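# Push the grey crate into the tunnel washer

## Task

Put the grey crate into the tunnel washer, then release it so neither gripper is holding it.

## Robot and tools

Robot: two six-joint arms, left_arm and right_arm, each with a parallel two-finger gripper. The names do not match image sides. Occasionally an outside force may jerk a held part or shove a loose object.

Frame: one shared scene frame, in metres. The origin sits on the table top midway between the arms, +x points out across the table, +z points up, and left_arm is on the +y side. Each result's state line gives, per arm, end_effector_position (m) and end_effector_quat_wxyz. This position is the point between the finger pads, about 1 cm short of the tips. It can be off, more so at long reach. The fingers point along the gripper's +z axis and close along its y axis.

Joint order, used in every row and every per-joint list: shoulder, elbow, wrist roll, wrist pitch, waist, wrist yaw. Ignore any other ordering. Stated ranges (rad): waist -2.618 to 3.054, shoulder 0.000 to 3.142, elbow 0.000 to 3.142, wrist pitch -1.571 to 1.571, wrist yaw -1.571 to 1.571, wrist roll -2.094 to 2.094. Real ends may differ by up to 0.036 rad either way.

A row is one flat list of 14 numbers, each in [-1, 1], always covering both arms: left_arm's six joint values then its opening, then right_arm's six joint values then its opening. Joint values are scaled offsets, not angles: 1.0 equals 1.202 rad for waist, 1.258 shoulder, 1.238 elbow, 2.073 wrist pitch, 2.022 wrist yaw and wrist roll. The opening is absolute: +1 fully open, -1 closed.

execute_actions(actions): a list of up to 15 actions, run in sequence. Each action is a table of up to 15 rows; each row lasts one control step (1/30 s), and if fewer than 15 rows are given the final row repeats to fill 15 steps. Joint offsets in every row are measured from the joint angles at the start of that action (for the first action, from the most recent reported angles), not from the previous row. An action that would push any joint more than 0.036 rad beyond its range end is rejected for both arms; a malformed action, or a first action failing this test, rejects the whole call. A joint asked past its true end only goes to the end; a "joint sent to its limit" line may appear, but its absence proves nothing. An empty list just returns state and images.

move(target, speed, blocking): target is one 14-number row as above; its joint offsets are taken from the Joint positions in the latest result showing them. All joints travel so they finish together, so the hand follows a curve, and the move lasts 0.5 to 10 s. speed (rad/s, 0.01 to 2, default 0.5) caps the joint with the longest way to go. Moves do not avoid obstacles or the other arm. Finger values are sent at the start. With blocking=false you get a result after 0.5 s while motion continues; no other rows or moves are accepted until a result shows it finished, so use wait(0) or stop. The result adds a "move:" line: the ending (done, off_target, moving, held, fault), limits=held or limits=none, and each arm's joint farthest from target. After limits=held an arm may suddenly go much faster.

wait(seconds): 0 to 10; the arms keep their last command and a running move carries on. stop(): brakes a running move; fast arms need room to stop; fingers continue. zoom_image(camera, region): region is [x0, y0, x1, y1] in pixels of that camera's last image, top-left origin, at most 504 by 504. Cameras, all 504x504: cam_head_left, cam_head_right, cam_left_wrist, cam_right_wrist. finished_scene(scene): ends the current scene, given its number; irreversible, and the goal must still hold.

Motion limits: each step, a joint's target is kept within a lead of its measured angle (0.202 rad waist, 0.258 shoulder, 0.238 elbow, 0.573 wrist pitch, 0.522 wrist yaw and roll), and targets that would shift the hand over 70 mm are scaled back, so big displacements span several actions. Leftover motion may not finish by itself; send the remainder. Zero offsets can let an arm droop: in a reply's first call, command the offsets back to the desired angles, then zeros, increasing the aim if a joint stays short.

Result lines: Joint positions and Joint velocities per arm (rad, rad/s, then finger gap in m, 0.094 when open); Joint targets (angles currently driven toward); grip_measured (opening on the command scale, each gripper off by up to about 1 mm); joint torques (include gravity and friction, offset and noisy); step readings with HELD marking held-back steps; "joint command not followed" when a clearance check altered targets; MOTOR HOT from 75 °C, and OVER-TEMPERATURE FAULT stops at 90 °C (arm halts 10 s) or 100 °C (arm goes limp and falls).

Gripping: command an opening roughly 0.03 below grip_measured to hold firmly; less margin holds lighter. Pad force tops out near 50 to 62 N, lower for parts under about 2 mm thick.

Avoid: knocking rigid objects or pushing them off the work area, dropping or slamming things, hard pushes (faster moves and targets set deeper past contact press harder), and the two arms colliding or pressing on each other. Long loaded holds heat motors, even while you think.

Each tool is called after "Request:" as name(argument=value, ...) on one line, values as JSON.

## Session

Request:
execute_actions(actions=[])

Scene clock: 0.00 s.
left_arm: end_effector_position=(+0.5649, +0.4769, +0.2503) grip_measured=+1.000 end_effector_quat_wxyz=(+0.479, -0.054, +0.875, -0.047) | right_arm: end_effector_position=(+0.1492, -0.4984, +0.2619) grip_measured=+1.000 end_effector_quat_wxyz=(+0.281, -0.070, +0.821, -0.492)
Joint names: [shoulder, elbow, wrist roll, wrist pitch, waist, wrist yaw]
Joint positions: left_arm=[ 1.918  1.749  0.009 -0.419  0.23   0.258  0.094] | right_arm=[ 0.482  0.698 -1.011 -0.603 -0.508  0.32   0.094]
Joint velocities: left_arm=[-0.017 -0.002  0.051 -0.051 -0.007  0.007  0.   ] | right_arm=[-0.017 -0.007  0.007  0.022 -0.027 -0.007  0.   ]
Joint torques (N m, as the arm reports them, + toward a larger angle): no reading
Joint targets: left_arm=[1.904 1.760 0.012 -0.413 0.230 0.260] | right_arm=[0.477 0.707 -1.005 -0.603 -0.508 0.320]
camera_calibration (this result's frames):
cam_left_wrist: T_world_to_cam=[[0.258653, -0.90547, 0.336484, 0.209736], [-0.859321, -0.37479, -0.347994, 0.775384], [0.441209, -0.199138, -0.87503, 0.179774], [0, 0, 0, 1]] pos_world=[0.532736, 0.516315, 0.356564]
cam_right_wrist: T_world_to_cam=[[-0.353702, -0.539076, 0.76439, -0.420889], [-0.935358, 0.203814, -0.289076, 0.35894], [0.0000409489, -0.817225, -0.576319, -0.146207], [0, 0, 0, 1]] pos_world=[0.186874, -0.419532, 0.341222]

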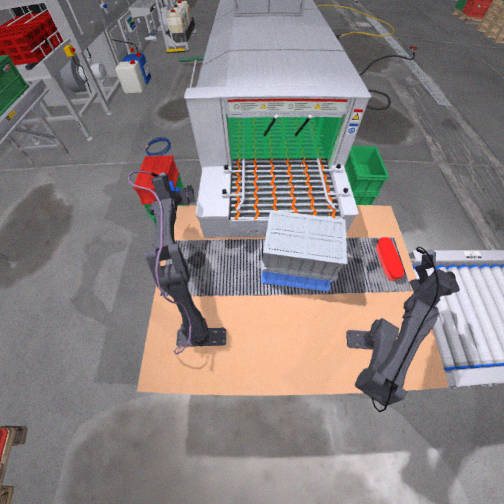

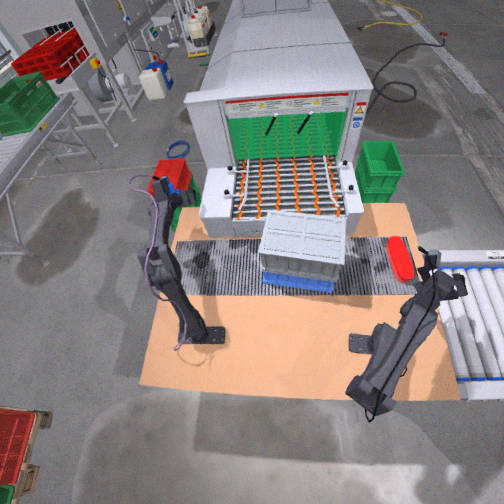

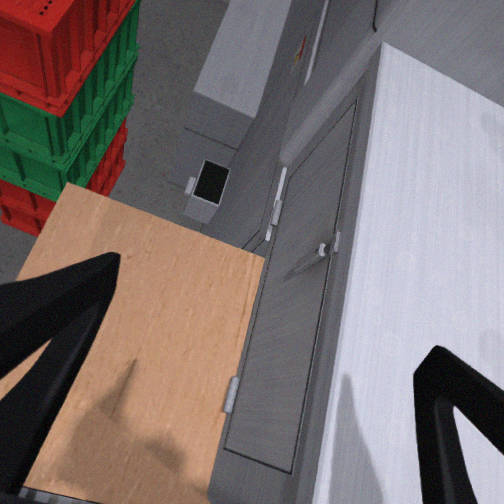

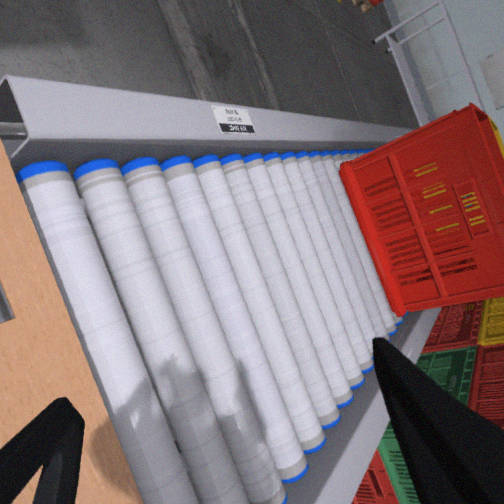

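Request:
zoom_image(camera="cam_head_left", region=[190, 140, 420, 310])

Request:
zoom_image(camera="cam_head_right", region=[190, 140, 420, 310])

Region (190, 140, 420, 310) of cam_head_left's 504x504 image, scaled by 2.191, with more detail than that image has; it fills the top 373 rows of this view, and the rest is white.

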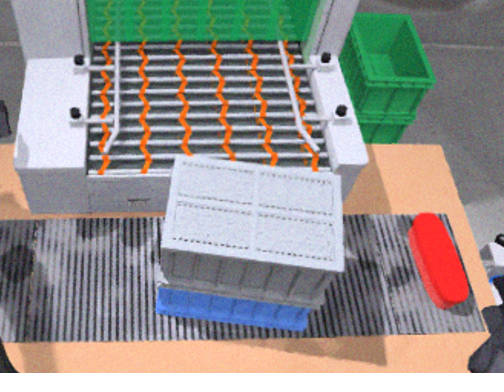

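Region (190, 140, 420, 310) of cam_head_right's 504x504 image, scaled by 2.191, with more detail than that image has; it fills the top 373 rows of this view, and the rest is white.

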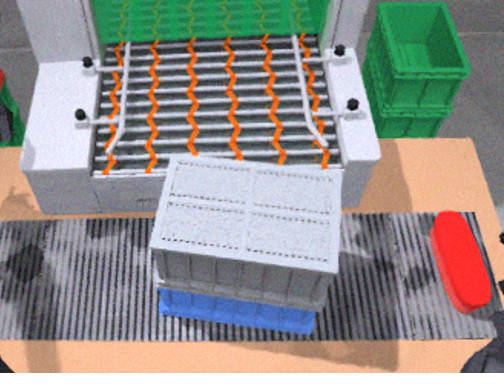

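Request:
move(target=[-0.332,-0.589,-0.004,0.395,-0.025,0.614,1, 0.817,0.008,0.5,0.677,0.173,-0.927,1], speed=1.2)

Scene clock: 19.77 s.
left_arm: end_effector_position=(+0.3815, +0.2830, +0.3073) grip_measured=+1.000 end_effector_quat_wxyz=(+0.551, +0.379, +0.601, -0.438) | right_arm: end_effector_position=(+0.3289, -0.2726, +0.2471) grip_measured=+1.000 end_effector_quat_wxyz=(+0.599, -0.377, +0.598, +0.376)
Joint names: [shoulder, elbow, wrist roll, wrist pitch, waist, wrist yaw]
Joint positions: left_arm=[1.531 1.029 0.004 0.388 0.213 1.487 0.094] | right_arm=[ 1.5    0.698 -0.01   0.795 -0.308 -1.546  0.094]
Joint velocities: left_arm=[ 0.007  0.007 -0.037  0.007 -0.007 -0.037  0.   ] | right_arm=[ 0.002 -0.002  0.022 -0.022  0.002 -0.022  0.   ]
Joint torques (N m, as the arm reports them, + toward a larger angle): left_arm=[-10.18   6.5   -0.04   1.17  -1.09   0.12] | right_arm=[-3.77  6.95  0.11  1.42  0.76 -0.03]
Joint targets: left_arm=[1.500 1.019 0.001 0.400 0.200 1.500] | right_arm=[1.510 0.708 0.000 0.801 -0.300 -1.554]
move: off_target (left_arm); limits=none; left_arm: farthest joint: the shoulder, 0.030 radians from its target (0.417 radians at the start); right_arm: farthest joint: the wrist roll, 0.010 radians from its target (1.011 radians at the start)
camera_calibration (this result's frames):
cam_left_wrist: T_world_to_cam=[[-0.84164, -0.368395, 0.394877, 0.312262], [-0.524317, 0.382266, -0.760897, 0.349804], [0.129362, -0.847442, -0.514886, 0.463708], [0, 0, 0, 1]] pos_world=[0.386234, 0.374283, 0.381617]
cam_right_wrist: T_world_to_cam=[[0.861188, -0.465508, -0.204103, -0.364468], [-0.414242, -0.410083, -0.812548, 0.267256], [0.294548, 0.784305, -0.545992, 0.361913], [0, 0, 0, 1]] pos_world=[0.317984, -0.343916, 0.340371]

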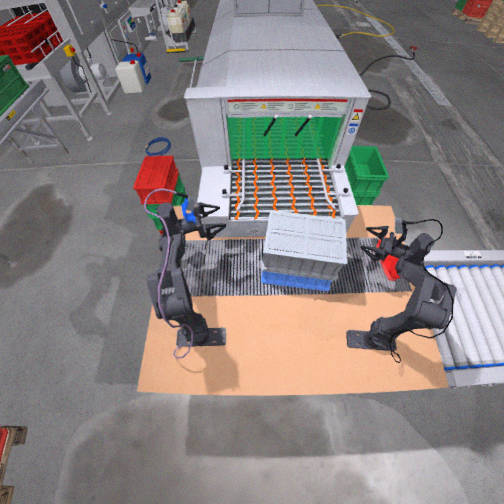

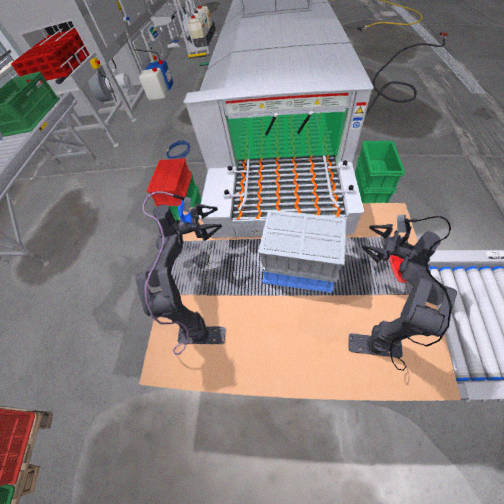

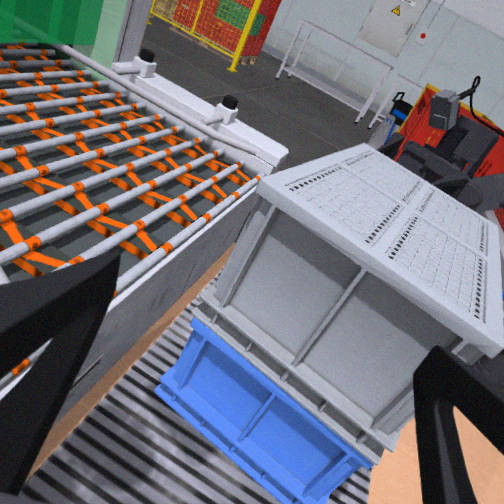

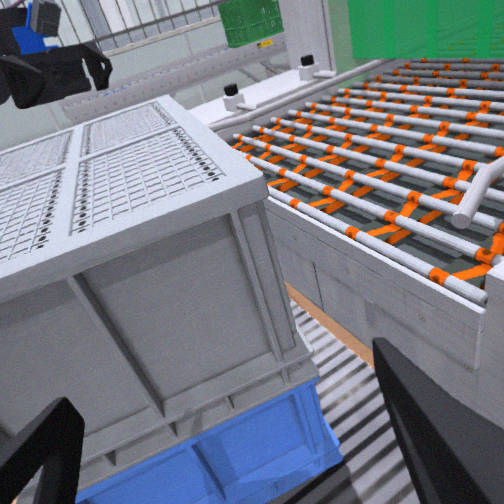

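Request:
execute_actions(actions=[])

Scene clock: 25.73 s.
left_arm: end_effector_position=(+0.3815, +0.2830, +0.3073) grip_measured=+1.000 end_effector_quat_wxyz=(+0.551, +0.379, +0.601, -0.438) | right_arm: end_effector_position=(+0.3288, -0.2725, +0.2471) grip_measured=+1.000 end_effector_quat_wxyz=(+0.599, -0.377, +0.598, +0.376)
Joint names: [shoulder, elbow, wrist roll, wrist pitch, waist, wrist yaw]
Joint positions: left_arm=[1.531 1.029 0.004 0.388 0.213 1.487 0.094] | right_arm=[ 1.5    0.698 -0.01   0.795 -0.308 -1.547  0.094]
Joint velocities: left_arm=[ 0.007 -0.017 -0.037  0.11  -0.007  0.007  0.   ] | right_arm=[-0.002  0.002  0.007  0.007  0.002  0.022  0.   ]
Joint torques (N m, as the arm reports them, + toward a larger angle): left_arm=[-10.18   6.5   -0.04   1.18  -1.09   0.14] | right_arm=[-3.7   6.94  0.09  1.43  0.81 -0.07]
Joint targets: left_arm=[1.500 1.019 0.001 0.400 0.200 1.499] | right_arm=[1.510 0.708 -0.000 0.801 -0.300 -1.554]
camera_calibration (this result's frames):
cam_left_wrist: T_world_to_cam=[[-0.84164, -0.368395, 0.394877, 0.312262], [-0.524317, 0.382266, -0.760897, 0.349804], [0.129362, -0.847442, -0.514886, 0.463708], [0, 0, 0, 1]] pos_world=[0.386234, 0.374283, 0.381617]
cam_right_wrist: T_world_to_cam=[[0.861437, -0.465211, -0.203731, -0.364489], [-0.413802, -0.410367, -0.812629, 0.267065], [0.294439, 0.784333, -0.54601, 0.361972], [0, 0, 0, 1]] pos_world=[0.317917, -0.343876, 0.340407]

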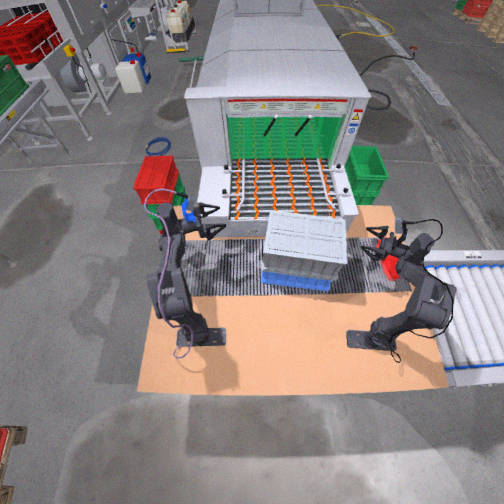

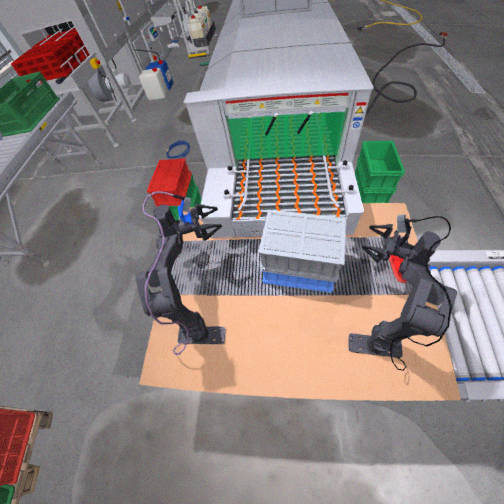

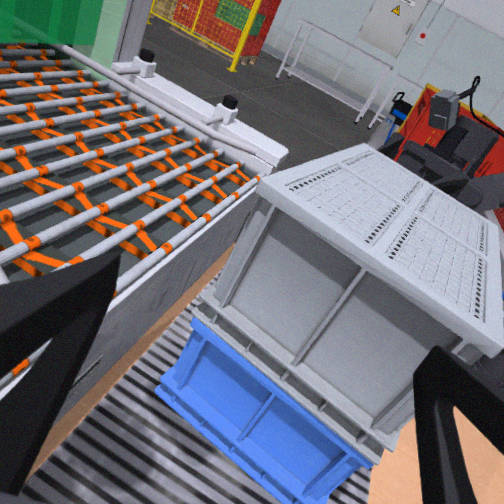

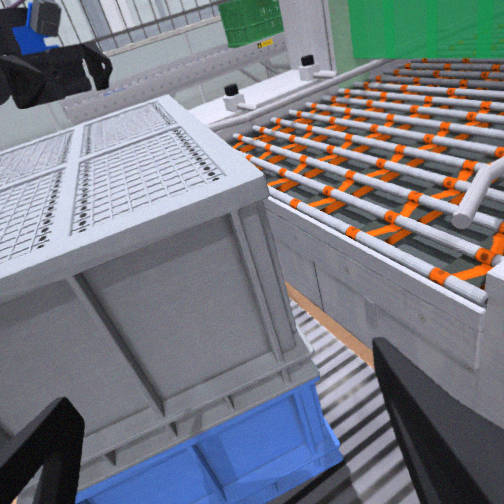

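Request:
move(target=[0.239,0.031,-0.002,0.184,-0.277,0.034,1,0.008,0.004,0.005,0.008,0.148,-0.003,1], speed=0.4)

Scene clock: 30.97 s.
left_arm: end_effector_position=(+0.3727, +0.1647, +0.2397) grip_measured=+1.000 end_effector_quat_wxyz=(+0.480, +0.505, +0.495, -0.519) | right_arm: end_effector_position=(+0.3164, -0.2159, +0.2479) grip_measured=+1.000 end_effector_quat_wxyz=(+0.567, -0.430, +0.561, +0.422)
Joint names: [shoulder, elbow, wrist roll, wrist pitch, waist, wrist yaw]
Joint positions: left_arm=[ 1.826  1.036  0.003  0.758 -0.115  1.545  0.094] | right_arm=[ 1.5    0.698 -0.009  0.806 -0.137 -1.547  0.094]
Joint velocities: left_arm=[-0.017 -0.007  0.066 -0.007 -0.027  0.007  0.   ] | right_arm=[-0.012  0.007 -0.007 -0.022  0.012 -0.051  0.   ]
Joint torques (N m, as the arm reports them, + toward a larger angle): left_arm=[-9.25  9.17 -0.04  1.15 -0.5   0.09] | right_arm=[-3.77  6.47  0.03  1.42  0.63 -0.06]
Joint targets: left_arm=[1.832 1.067 -0.000 0.769 -0.120 1.556] | right_arm=[1.510 0.703 0.001 0.812 -0.130 -1.553]
move: off_target (left_arm); limits=none; left_arm: farthest joint: the elbow, 0.032 radians from its target (0.039 radians at the start); right_arm: farthest joint: the shoulder, 0.010 radians from its target (0.010 radians at the start)
camera_calibration (this result's frames):
cam_left_wrist: T_world_to_cam=[[-0.94714, -0.0203071, 0.320176, 0.287802], [-0.279612, 0.541568, -0.792793, 0.229209], [-0.157298, -0.840411, -0.518619, 0.436334], [0, 0, 0, 1]] pos_world=[0.405313, 0.248413, 0.315859]
cam_right_wrist: T_world_to_cam=[[0.929869, -0.312792, -0.193663, -0.318528], [-0.330047, -0.476722, -0.814743, 0.24555], [0.162522, 0.821522, -0.546524, 0.371537], [0, 0, 0, 1]] pos_world=[0.316849, -0.2878, 0.341427]

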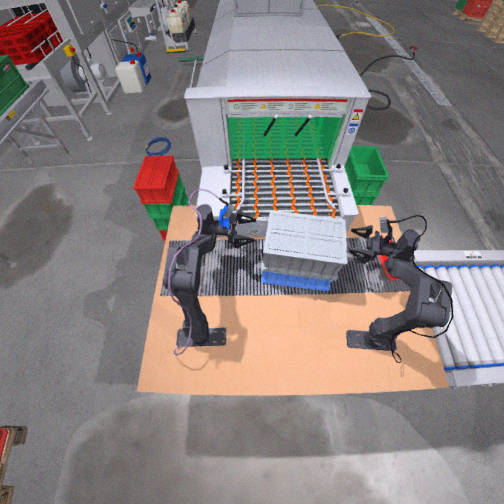

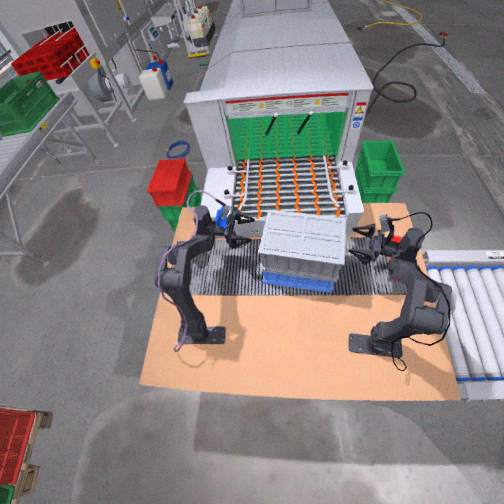

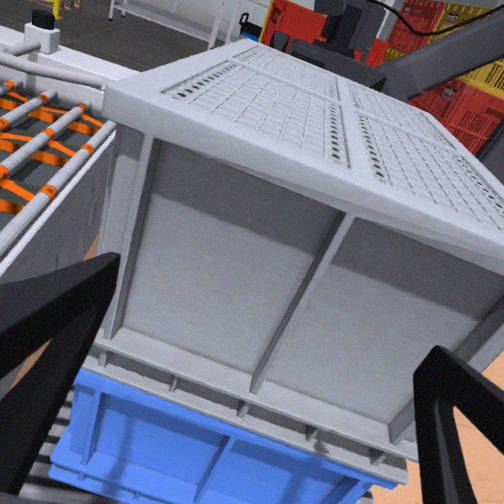

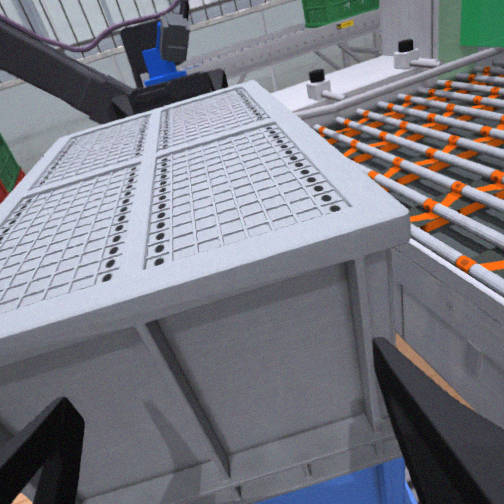

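Request:
move(target=[0.015,0.052,-0.001,-0.006,-0.10,-0.023,0.0,0.008,-0.025,0.005,0.010,0.073,-0.004,0.0], speed=0.2)

Scene clock: 44.07 s.
left_arm: end_effector_position=(+0.3589, +0.1238, +0.2506) grip_measured=+0.002 end_effector_quat_wxyz=(+0.470, +0.531, +0.466, -0.528) | right_arm: end_effector_position=(+0.3051, -0.1898, +0.2449) grip_measured=+0.003 end_effector_quat_wxyz=(+0.549, -0.452, +0.544, +0.445)
Joint names: [shoulder, elbow, wrist roll, wrist pitch, waist, wrist yaw]
Joint positions: left_arm=[ 1.826  1.073  0.003  0.756 -0.226  1.508  0.047] | right_arm=[ 1.5    0.684 -0.008  0.821 -0.057 -1.548  0.047]
Joint velocities: left_arm=[ 0.002  0.002  0.037  0.051  0.002  0.022 -0.   ] | right_arm=[-0.012 -0.007 -0.022 -0.007  0.007 -0.022 -0.   ]
Joint torques (N m, as the arm reports them, + toward a larger angle): left_arm=[-8.19  8.93 -0.03  0.94 -0.85 -0.13] | right_arm=[-3.79  4.63  0.08  1.39  0.67 -0.07]
Joint targets: left_arm=[1.845 1.100 0.001 0.745 -0.235 1.498] | right_arm=[1.510 0.668 0.001 0.827 -0.050 -1.555]
move: off_target (left_arm); limits=none; left_arm: farthest joint: the elbow, 0.027 radians from its target (0.065 radians at the start); right_arm: farthest joint: the elbow, 0.017 radians from its target (0.031 radians at the start)
camera_calibration (this result's frames):
cam_left_wrist: T_world_to_cam=[[-0.956757, 0.0521491, 0.286175, 0.273437], [-0.210081, 0.556596, -0.803783, 0.231996], [-0.201201, -0.829145, -0.521572, 0.420571], [0, 0, 0, 1]] pos_world=[0.39497, 0.205327, 0.327582]
cam_right_wrist: T_world_to_cam=[[0.952206, -0.235909, -0.194037, -0.292559], [-0.290378, -0.501986, -0.814672, 0.23485], [0.0947851, 0.83208, -0.546497, 0.372934], [0, 0, 0, 1]] pos_world=[0.311423, -0.261437, 0.338366]

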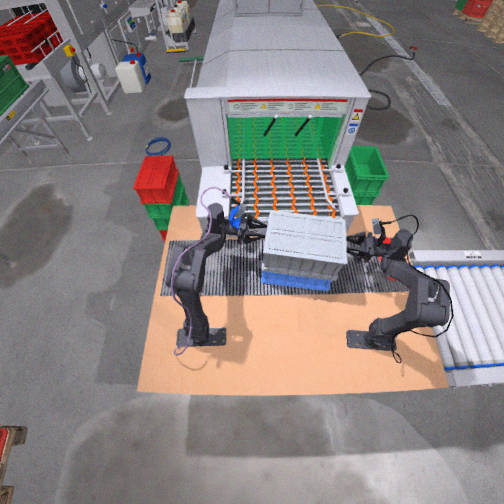

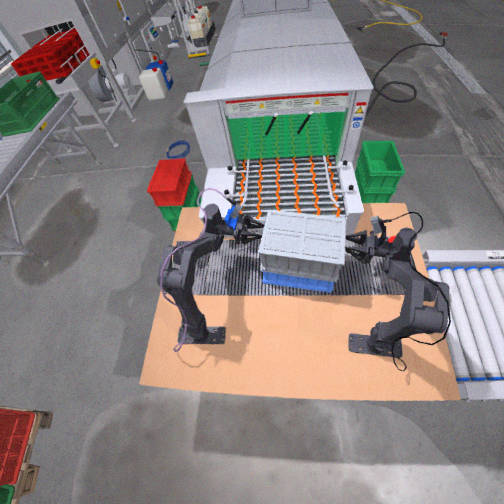

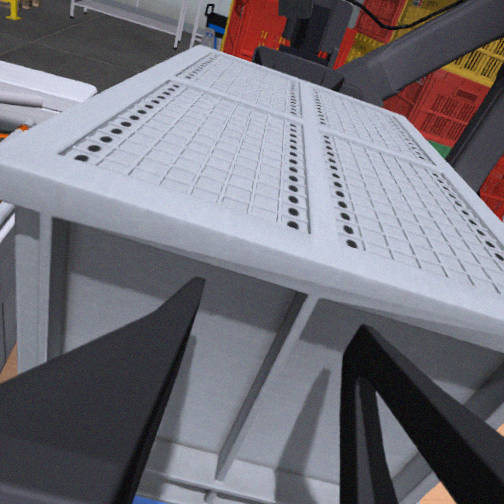

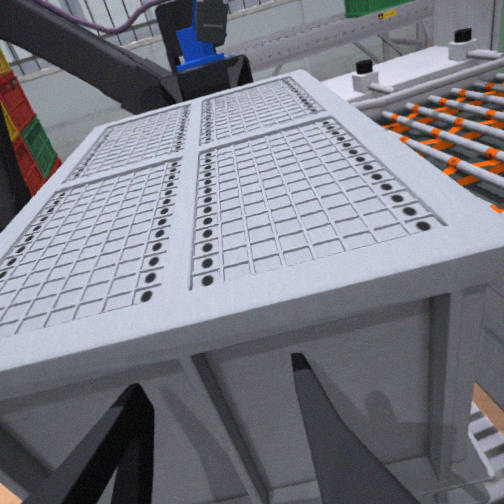

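Request:
move(target=[0.038,0.022,-0.002,0.0,-0.007,-0.008,-0.3,0.008,-0.013,0.007,0.003,0.006,-0.003,-0.3], speed=0.1)

Scene clock: 46.60 s.
left_arm: end_effector_position=(+0.3651, +0.1228, +0.2357) grip_measured=-0.298 end_effector_quat_wxyz=(+0.461, +0.521, +0.480, -0.535) | right_arm: end_effector_position=(+0.3051, -0.1898, +0.2449) grip_measured=-0.297 end_effector_quat_wxyz=(+0.548, -0.451, +0.545, +0.446)
Joint names: [shoulder, elbow, wrist roll, wrist pitch, waist, wrist yaw]
Joint positions: left_arm=[ 1.866  1.073  0.003  0.756 -0.226  1.501  0.033] | right_arm=[ 1.5    0.684 -0.003  0.821 -0.057 -1.548  0.033]
Joint velocities: left_arm=[-0.017 -0.002 -0.095 -0.007 -0.002 -0.051 -0.   ] | right_arm=[ 0.002  0.002 -0.022  0.051 -0.002 -0.051  0.   ]
Joint torques (N m, as the arm reports them, + toward a larger angle): left_arm=[-9.53  8.83 -0.05  1.06 -0.76 -0.08] | right_arm=[-3.74  4.82  0.07  1.41  0.65 -0.05]
Joint targets: left_arm=[1.874 1.100 -0.001 0.756 -0.235 1.492] | right_arm=[1.510 0.668 0.006 0.827 -0.050 -1.554]
move: off_target (left_arm); limits=none; left_arm: farthest joint: the elbow, 0.027 radians from its target (0.027 radians at the start); right_arm: farthest joint: the elbow, 0.016 radians from its target (0.016 radians at the start)
camera_calibration (this result's frames):
cam_left_wrist: T_world_to_cam=[[-0.944977, 0.0429396, 0.324308, 0.271516], [-0.245796, 0.560995, -0.790486, 0.231264], [-0.215878, -0.826705, -0.519573, 0.41773], [0, 0, 0, 1]] pos_world=[0.403598, 0.203942, 0.311797]
cam_right_wrist: T_world_to_cam=[[0.951399, -0.235747, -0.198148, -0.29127], [-0.293728, -0.501315, -0.813884, 0.23583], [0.0925366, 0.83253, -0.546196, 0.373647], [0, 0, 0, 1]] pos_world=[0.311808, -0.261514, 0.338308]

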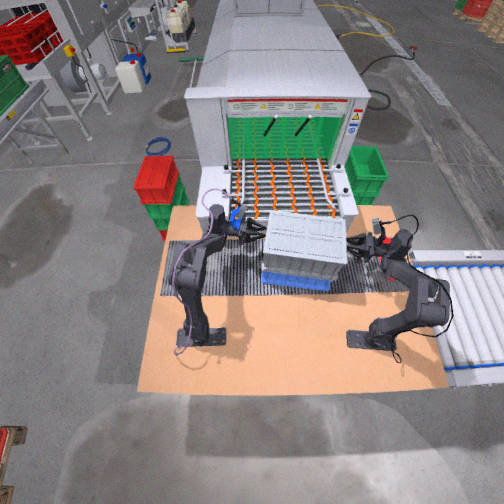

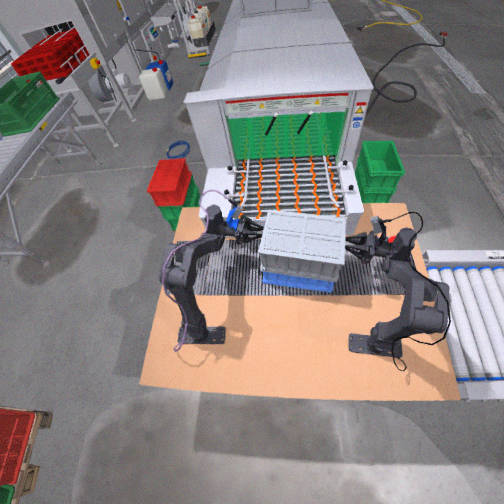

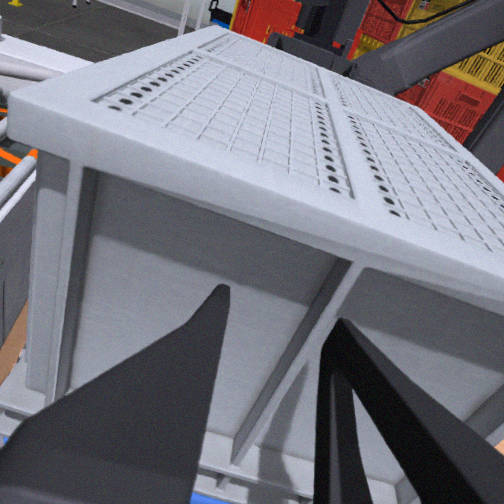

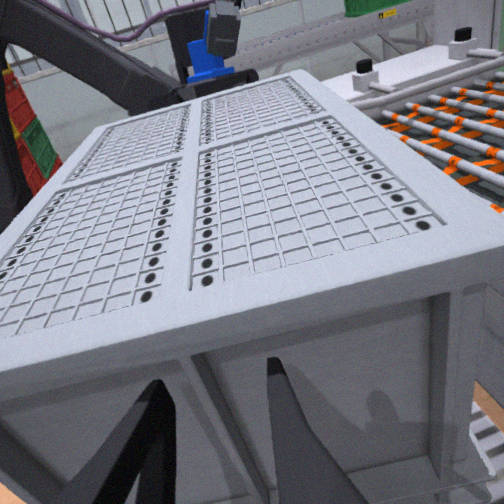

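Request:
move(target=[0.003,0.033,-0.002,0.0,-0.02,0.014,-0.1,0.008,-0.013,0.004,0.003,0.02,-0.003,-0.3], speed=0.08)

Scene clock: 49.47 s.
left_arm: end_effector_position=(+0.3609, +0.1183, +0.2400) grip_measured=-0.102 end_effector_quat_wxyz=(+0.457, +0.531, +0.468, -0.539) | right_arm: end_effector_position=(+0.3031, -0.1849, +0.2449) grip_measured=-0.297 end_effector_quat_wxyz=(+0.545, -0.455, +0.541, +0.451)
Joint names: [shoulder, elbow, wrist roll, wrist pitch, waist, wrist yaw]
Joint positions: left_arm=[ 1.866  1.088  0.003  0.756 -0.239  1.518  0.042] | right_arm=[ 1.5    0.684 -0.003  0.822 -0.042 -1.548  0.033]
Joint velocities: left_arm=[-0.002 -0.007 -0.037 -0.022  0.002  0.051  0.   ] | right_arm=[-0.022 -0.007  0.007  0.007  0.002 -0.007 -0.001]
Joint torques (N m, as the arm reports them, + toward a larger angle): left_arm=[-9.8   8.81 -0.05  1.05 -1.03  0.04] | right_arm=[-3.9   4.69  0.07  1.4   0.76 -0.08]
Joint targets: left_arm=[1.870 1.114 -0.001 0.756 -0.251 1.529] | right_arm=[1.510 0.668 0.005 0.828 -0.033 -1.554]
move: off_target (left_arm); limits=none; left_arm: farthest joint: the elbow, 0.026 radians from its target (0.041 radians at the start); right_arm: farthest joint: the elbow, 0.016 radians from its target (0.016 radians at the start)
camera_calibration (this result's frames):
cam_left_wrist: T_world_to_cam=[[-0.94778, 0.0717692, 0.310744, 0.267171], [-0.218049, 0.56522, -0.795601, 0.226899], [-0.232738, -0.821813, -0.520055, 0.421073], [0, 0, 0, 1]] pos_world=[0.400694, 0.198621, 0.316481]
cam_right_wrist: T_world_to_cam=[[0.955045, -0.220849, -0.197775, -0.28662], [-0.285544, -0.505889, -0.813966, 0.234429], [0.0797112, 0.833848, -0.546209, 0.373925], [0, 0, 0, 1]] pos_world=[0.310869, -0.256501, 0.338372]

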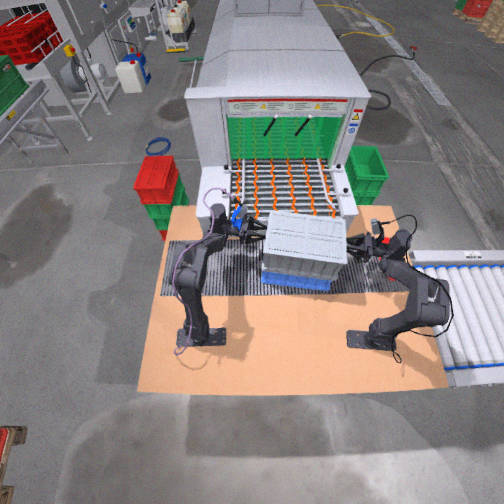

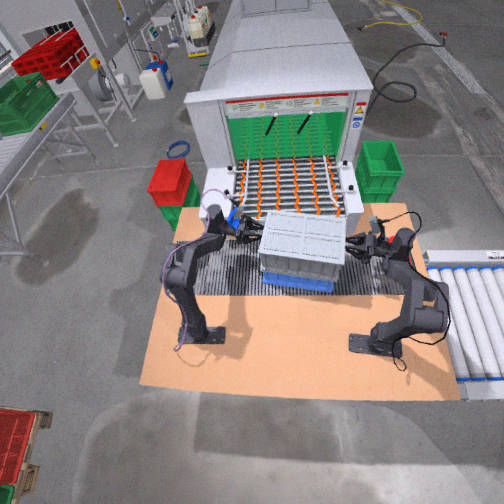

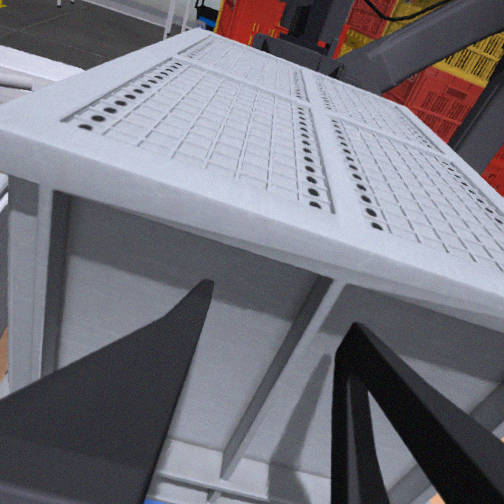

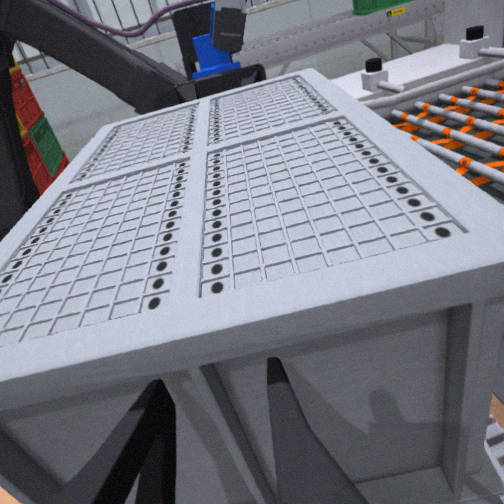

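Request:
move(target=[0.003,0.021,-0.002,0.0,-0.030,0.012,-0.2,0.008,-0.013,0.004,0.003,0.033,-0.003,-0.3], speed=0.06)

Scene clock: 51.07 s.
left_arm: end_effector_position=(+0.3532, +0.1108, +0.2401) grip_measured=-0.198 end_effector_quat_wxyz=(+0.448, +0.539, +0.459, -0.547) | right_arm: end_effector_position=(+0.3001, -0.1781, +0.2449) grip_measured=-0.297 end_effector_quat_wxyz=(+0.540, -0.461, +0.536, +0.457)
Joint names: [shoulder, elbow, wrist roll, wrist pitch, waist, wrist yaw]
Joint positions: left_arm=[ 1.866  1.088  0.003  0.756 -0.261  1.529  0.038] | right_arm=[ 1.5    0.684 -0.003  0.822 -0.02  -1.548  0.033]
Joint velocities: left_arm=[ 0.002 -0.007 -0.066 -0.051 -0.012 -0.022 -0.   ] | right_arm=[ 0.002  0.007 -0.081  0.081  0.002  0.066 -0.   ]
Joint torques (N m, as the arm reports them, + toward a larger angle): left_arm=[-9.86  8.71 -0.04  1.03 -1.15  0.07] | right_arm=[-3.68  4.74  0.11  1.4   1.5  -0.05]
Joint targets: left_arm=[1.870 1.114 -0.001 0.756 -0.275 1.542] | right_arm=[1.510 0.668 0.005 0.828 -0.002 -1.554]
move: off_target (left_arm); limits=none; left_arm: farthest joint: the elbow, 0.026 radians from its target (0.026 radians at the start); right_arm: farthest joint: the waist, 0.018 radians from its target (0.039 radians at the start)
camera_calibration (this result's frames):
cam_left_wrist: T_world_to_cam=[[-0.94482, 0.103613, 0.310772, 0.255834], [-0.199002, 0.572024, -0.79573, 0.222042], [-0.260217, -0.813666, -0.51984, 0.421907], [0, 0, 0, 1]] pos_world=[0.395691, 0.189771, 0.316504]
cam_right_wrist: T_world_to_cam=[[0.959621, -0.200032, -0.197775, -0.279985], [-0.274477, -0.511978, -0.813966, 0.232597], [0.0615625, 0.835384, -0.546209, 0.374252], [0, 0, 0, 1]] pos_world=[0.309483, -0.249565, 0.338372]

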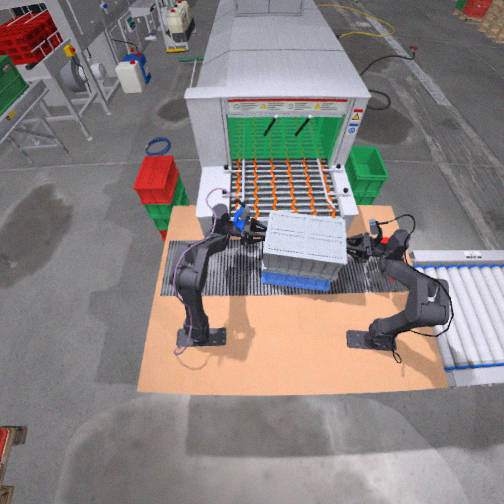

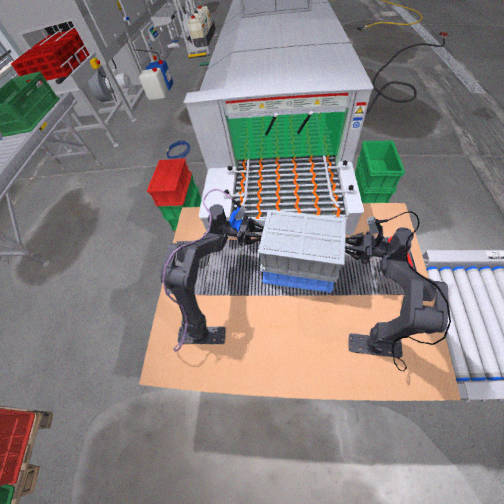

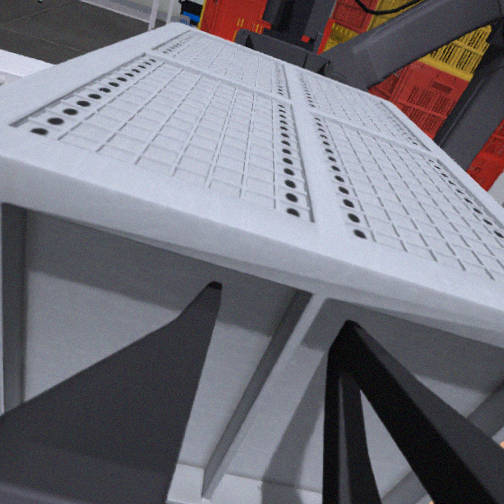

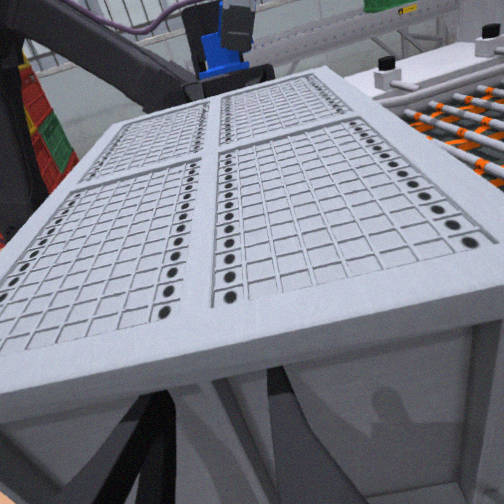

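Request:
execute_actions(actions=[[[0.003,0.021,-0.002,0.0,-0.02,0.008,-0.5,0.008,-0.013,0.004,0.003,0.010,-0.003,-0.5]],[[0.003,0.021,-0.002,0.0,-0.02,0.008,-1,0.008,-0.013,0.004,0.003,0.010,-0.003,-1]]])

Request:
wait(seconds=0.5)

Scene clock: 52.97 s.
left_arm: end_effector_position=(+0.3515, +0.1100, +0.2401) grip_measured=-0.945 end_effector_quat_wxyz=(+0.446, +0.540, +0.456, -0.549) | right_arm: end_effector_position=(+0.2994, -0.1780, +0.2451) grip_measured=-0.944 end_effector_quat_wxyz=(+0.540, -0.463, +0.534, +0.457)
Joint names: [shoulder, elbow, wrist roll, wrist pitch, waist, wrist yaw]
Joint positions: left_arm=[ 1.866  1.088  0.003  0.756 -0.265  1.534  0.003] | right_arm=[ 1.5    0.684 -0.003  0.824 -0.02  -1.553  0.003]
Joint velocities: left_arm=[ 0.017  0.007 -0.037 -0.051 -0.002 -0.037 -0.001] | right_arm=[ 0.002  0.012 -0.007 -0.051  0.002 -0.007  0.   ]
Joint torques (N m, as the arm reports them, + toward a larger angle): left_arm=[-9.86  8.76 -0.04  1.03 -1.87  0.08] | right_arm=[-3.67  4.72  0.08  1.37  0.9  -0.07]
Joint targets: left_arm=[1.870 1.114 -0.001 0.756 -0.287 1.545] | right_arm=[1.510 0.668 0.005 0.829 -0.008 -1.560]
Step readings (joint positions; steps 1 to 15: 1st action; 16 to 30: 2nd action):
0: left_arm=[1.866 1.088 0.003 0.756 -0.261 1.529] | right_arm=[1.500 0.684 -0.003 0.822 -0.020 -1.548]
1: left_arm=[1.866 1.088 0.003 0.756 -0.262 1.529] | right_arm=[1.500 0.684 -0.003 0.823 -0.020 -1.550]
2: left_arm=[1.866 1.088 0.003 0.756 -0.263 1.529] | right_arm=[1.500 0.684 -0.003 0.823 -0.020 -1.554]
4: left_arm=[1.866 1.088 0.003 0.756 -0.263 1.529] | right_arm=[1.500 0.684 -0.003 0.823 -0.020 -1.554]
8: left_arm=[1.866 1.088 0.003 0.756 -0.263 1.529] | right_arm=[1.500 0.684 -0.003 0.823 -0.020 -1.554]
15: left_arm=[1.866 1.088 0.003 0.756 -0.263 1.529] | right_arm=[1.500 0.684 -0.003 0.823 -0.020 -1.554]
16: left_arm=[1.866 1.088 0.003 0.756 -0.263 1.529] | right_arm=[1.500 0.684 -0.003 0.823 -0.020 -1.554]
17: left_arm=[1.866 1.088 0.003 0.756 -0.264 1.534] | right_arm=[1.500 0.684 -0.003 0.823 -0.020 -1.553]
19: left_arm=[1.866 1.088 0.003 0.756 -0.265 1.534] | right_arm=[1.500 0.684 -0.003 0.824 -0.020 -1.553]
23: left_arm=[1.866 1.088 0.003 0.756 -0.265 1.534] | right_arm=[1.500 0.684 -0.003 0.824 -0.020 -1.553]
30: Joint positions above
camera_calibration (this result's frames):
cam_left_wrist: T_world_to_cam=[[-0.943908, 0.111578, 0.310786, 0.253078], [-0.19422, 0.573568, -0.7958, 0.220403], [-0.267051, -0.811523, -0.519725, 0.422915], [0, 0, 0, 1]] pos_world=[0.394629, 0.188551, 0.316543]
cam_right_wrist: T_world_to_cam=[[0.960897, -0.196069, -0.195534, -0.279446], [-0.270482, -0.513397, -0.814409, 0.231248], [0.0592937, 0.835452, -0.546355, 0.375017], [0, 0, 0, 1]] pos_world=[0.308831, -0.249377, 0.338582]

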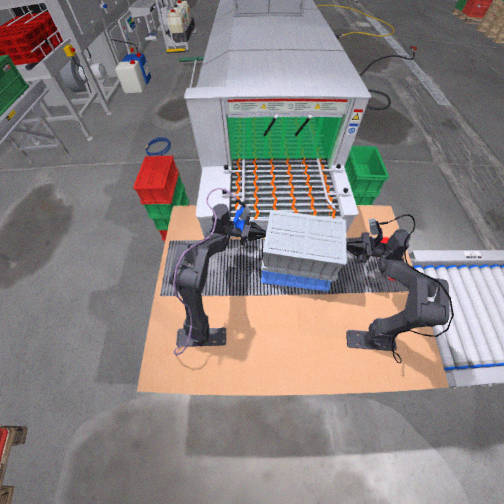

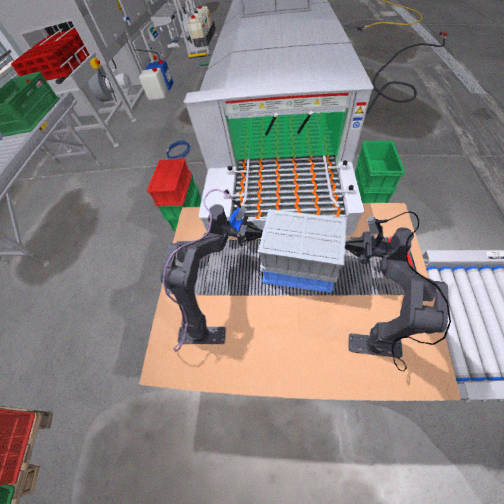

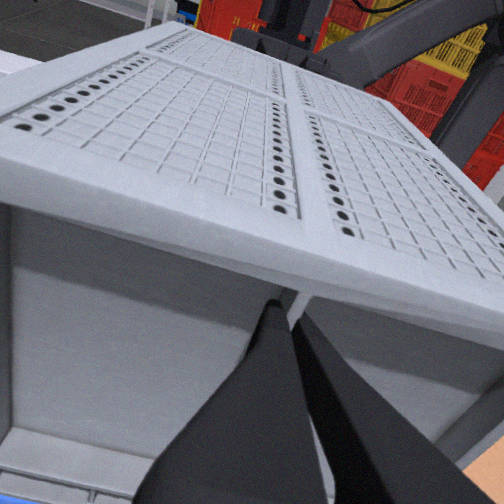

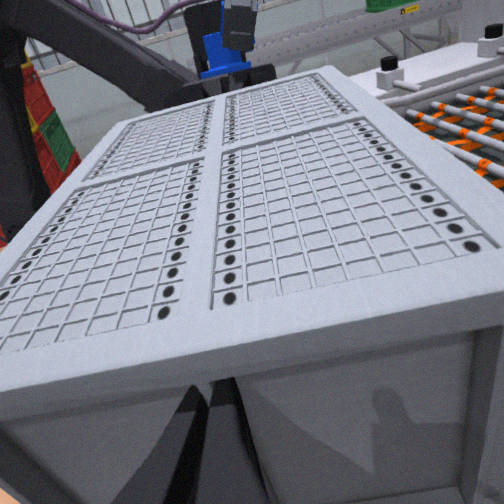

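Scene clock: 53.47 s.
left_arm: end_effector_position=(+0.3515, +0.1100, +0.2401) grip_measured=-0.945 end_effector_quat_wxyz=(+0.446, +0.540, +0.456, -0.549) | right_arm: end_effector_position=(+0.2994, -0.1780, +0.2451) grip_measured=-0.944 end_effector_quat_wxyz=(+0.540, -0.463, +0.534, +0.457)
Joint names: [shoulder, elbow, wrist roll, wrist pitch, waist, wrist yaw]
Joint positions: left_arm=[ 1.866  1.088  0.003  0.756 -0.265  1.534  0.003] | right_arm=[ 1.5    0.684 -0.003  0.824 -0.02  -1.553  0.003]
Joint velocities: left_arm=[-0.002  0.002 -0.007  0.066 -0.002 -0.007 -0.   ] | right_arm=[-0.012  0.007  0.051 -0.022  0.012 -0.051 -0.002]
Joint torques (N m, as the arm reports them, + toward a larger angle): left_arm=[-9.86  8.77 -0.04  1.03 -1.87  0.08] | right_arm=[-3.74  4.7   0.07  1.41  0.94 -0.08]
Joint targets: left_arm=[1.870 1.114 -0.001 0.756 -0.287 1.545] | right_arm=[1.510 0.668 0.005 0.829 -0.008 -1.560]
wait: 0.50 s; at rest by 0.17 s
camera_calibration (this result's frames):
cam_left_wrist: T_world_to_cam=[[-0.943908, 0.111578, 0.310786, 0.253078], [-0.19422, 0.573568, -0.7958, 0.220403], [-0.267051, -0.811523, -0.519725, 0.422915], [0, 0, 0, 1]] pos_world=[0.394629, 0.188551, 0.316543]
cam_right_wrist: T_world_to_cam=[[0.960897, -0.196069, -0.195534, -0.279446], [-0.270482, -0.513397, -0.814409, 0.231248], [0.0592937, 0.835452, -0.546355, 0.375017], [0, 0, 0, 1]] pos_world=[0.308831, -0.249377, 0.338582]

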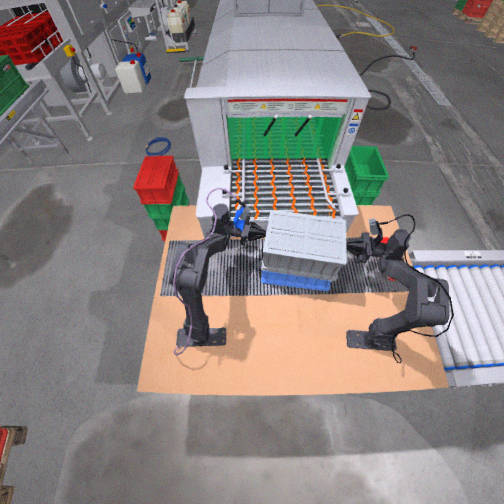

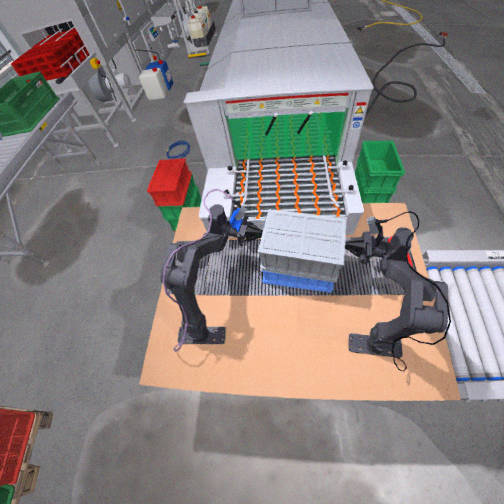

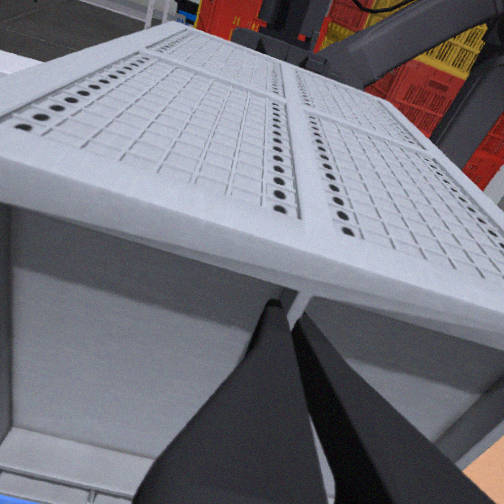

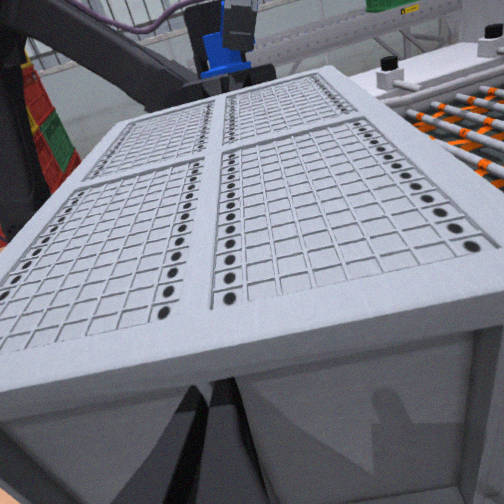

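Request:
move(target=[-0.072,0.089,-0.002,-0.069,-0.008,0.003,-1,-0.078,0.098,0.003,-0.085,0.007,-0.002,-1], speed=0.15)

Scene clock: 62.77 s.
left_arm: end_effector_position=(+0.3532, +0.1096, +0.2696) grip_measured=-0.945 end_effector_quat_wxyz=(+0.439, +0.535, +0.463, -0.554) | right_arm: end_effector_position=(+0.3003, -0.1782, +0.2743) grip_measured=-0.944 end_effector_quat_wxyz=(+0.533, -0.455, +0.541, +0.464)
Joint names: [shoulder, elbow, wrist roll, wrist pitch, waist, wrist yaw]
Joint positions: left_arm=[ 1.816  1.162  0.004  0.607 -0.265  1.533  0.003] | right_arm=[ 1.434  0.767 -0.004  0.647 -0.02  -1.551  0.003]
Joint velocities: left_arm=[-0.002  0.007 -0.022  0.022 -0.002  0.007 -0.001] | right_arm=[ 0.022 -0.007  0.007  0.022 -0.017  0.022 -0.   ]
Joint torques (N m, as the arm reports them, + toward a larger angle): left_arm=[-13.7    9.86  -0.06   1.13  -0.84   0.06] | right_arm=[-6.69  9.5   0.06  1.39  0.62 -0.07]
Joint targets: left_arm=[1.776 1.198 -0.001 0.613 -0.274 1.540] | right_arm=[1.402 0.805 0.003 0.649 -0.011 -1.557]
move: off_target (left_arm, right_arm); limits=none; left_arm: farthest joint: the shoulder, 0.041 radians from its target (0.091 radians at the start); right_arm: farthest joint: the elbow, 0.038 radians from its target (0.121 radians at the start)
camera_calibration (this result's frames):
cam_left_wrist: T_world_to_cam=[[-0.936448, 0.109126, 0.333402, 0.23718], [-0.213205, 0.577681, -0.787926, 0.248544], [-0.278583, -0.808935, -0.517702, 0.441615], [0, 0, 0, 1]] pos_world=[0.398124, 0.187776, 0.345383]
cam_right_wrist: T_world_to_cam=[[0.954911, -0.196758, -0.222333, -0.265644], [-0.293351, -0.509967, -0.808628, 0.261065], [0.0457218, 0.837389, -0.544692, 0.394963], [0, 0, 0, 1]] pos_world=[0.312191, -0.249871, 0.367176]

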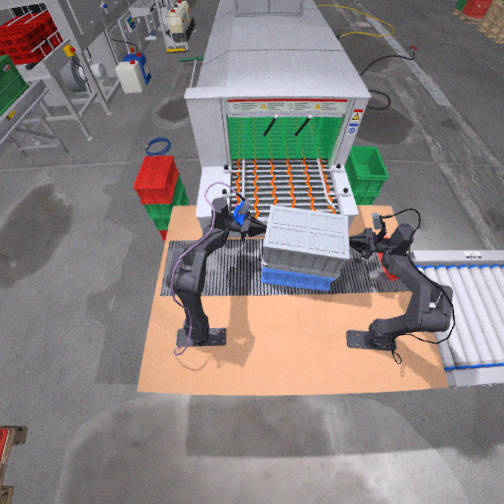

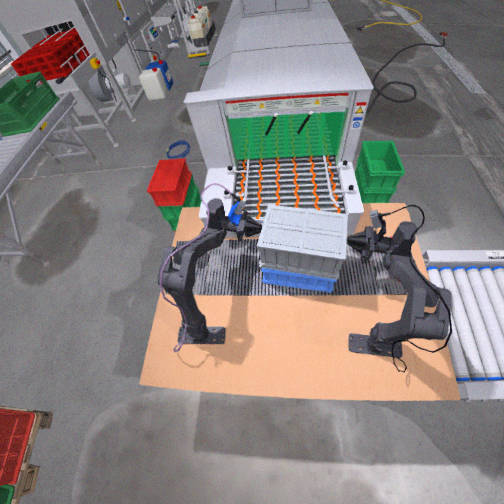

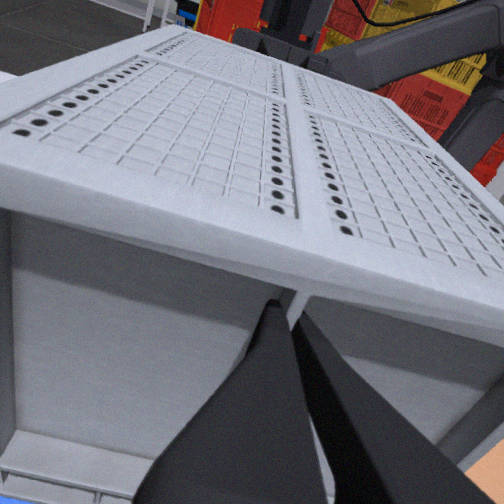

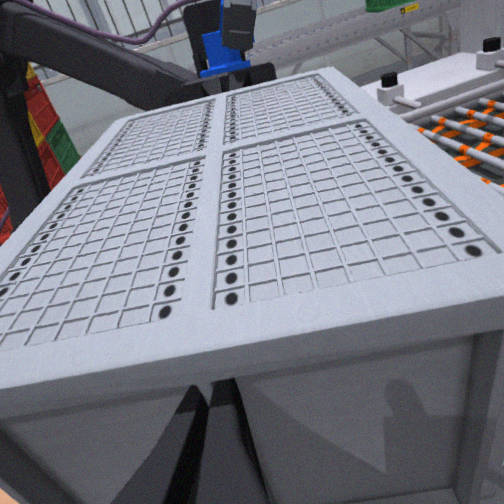

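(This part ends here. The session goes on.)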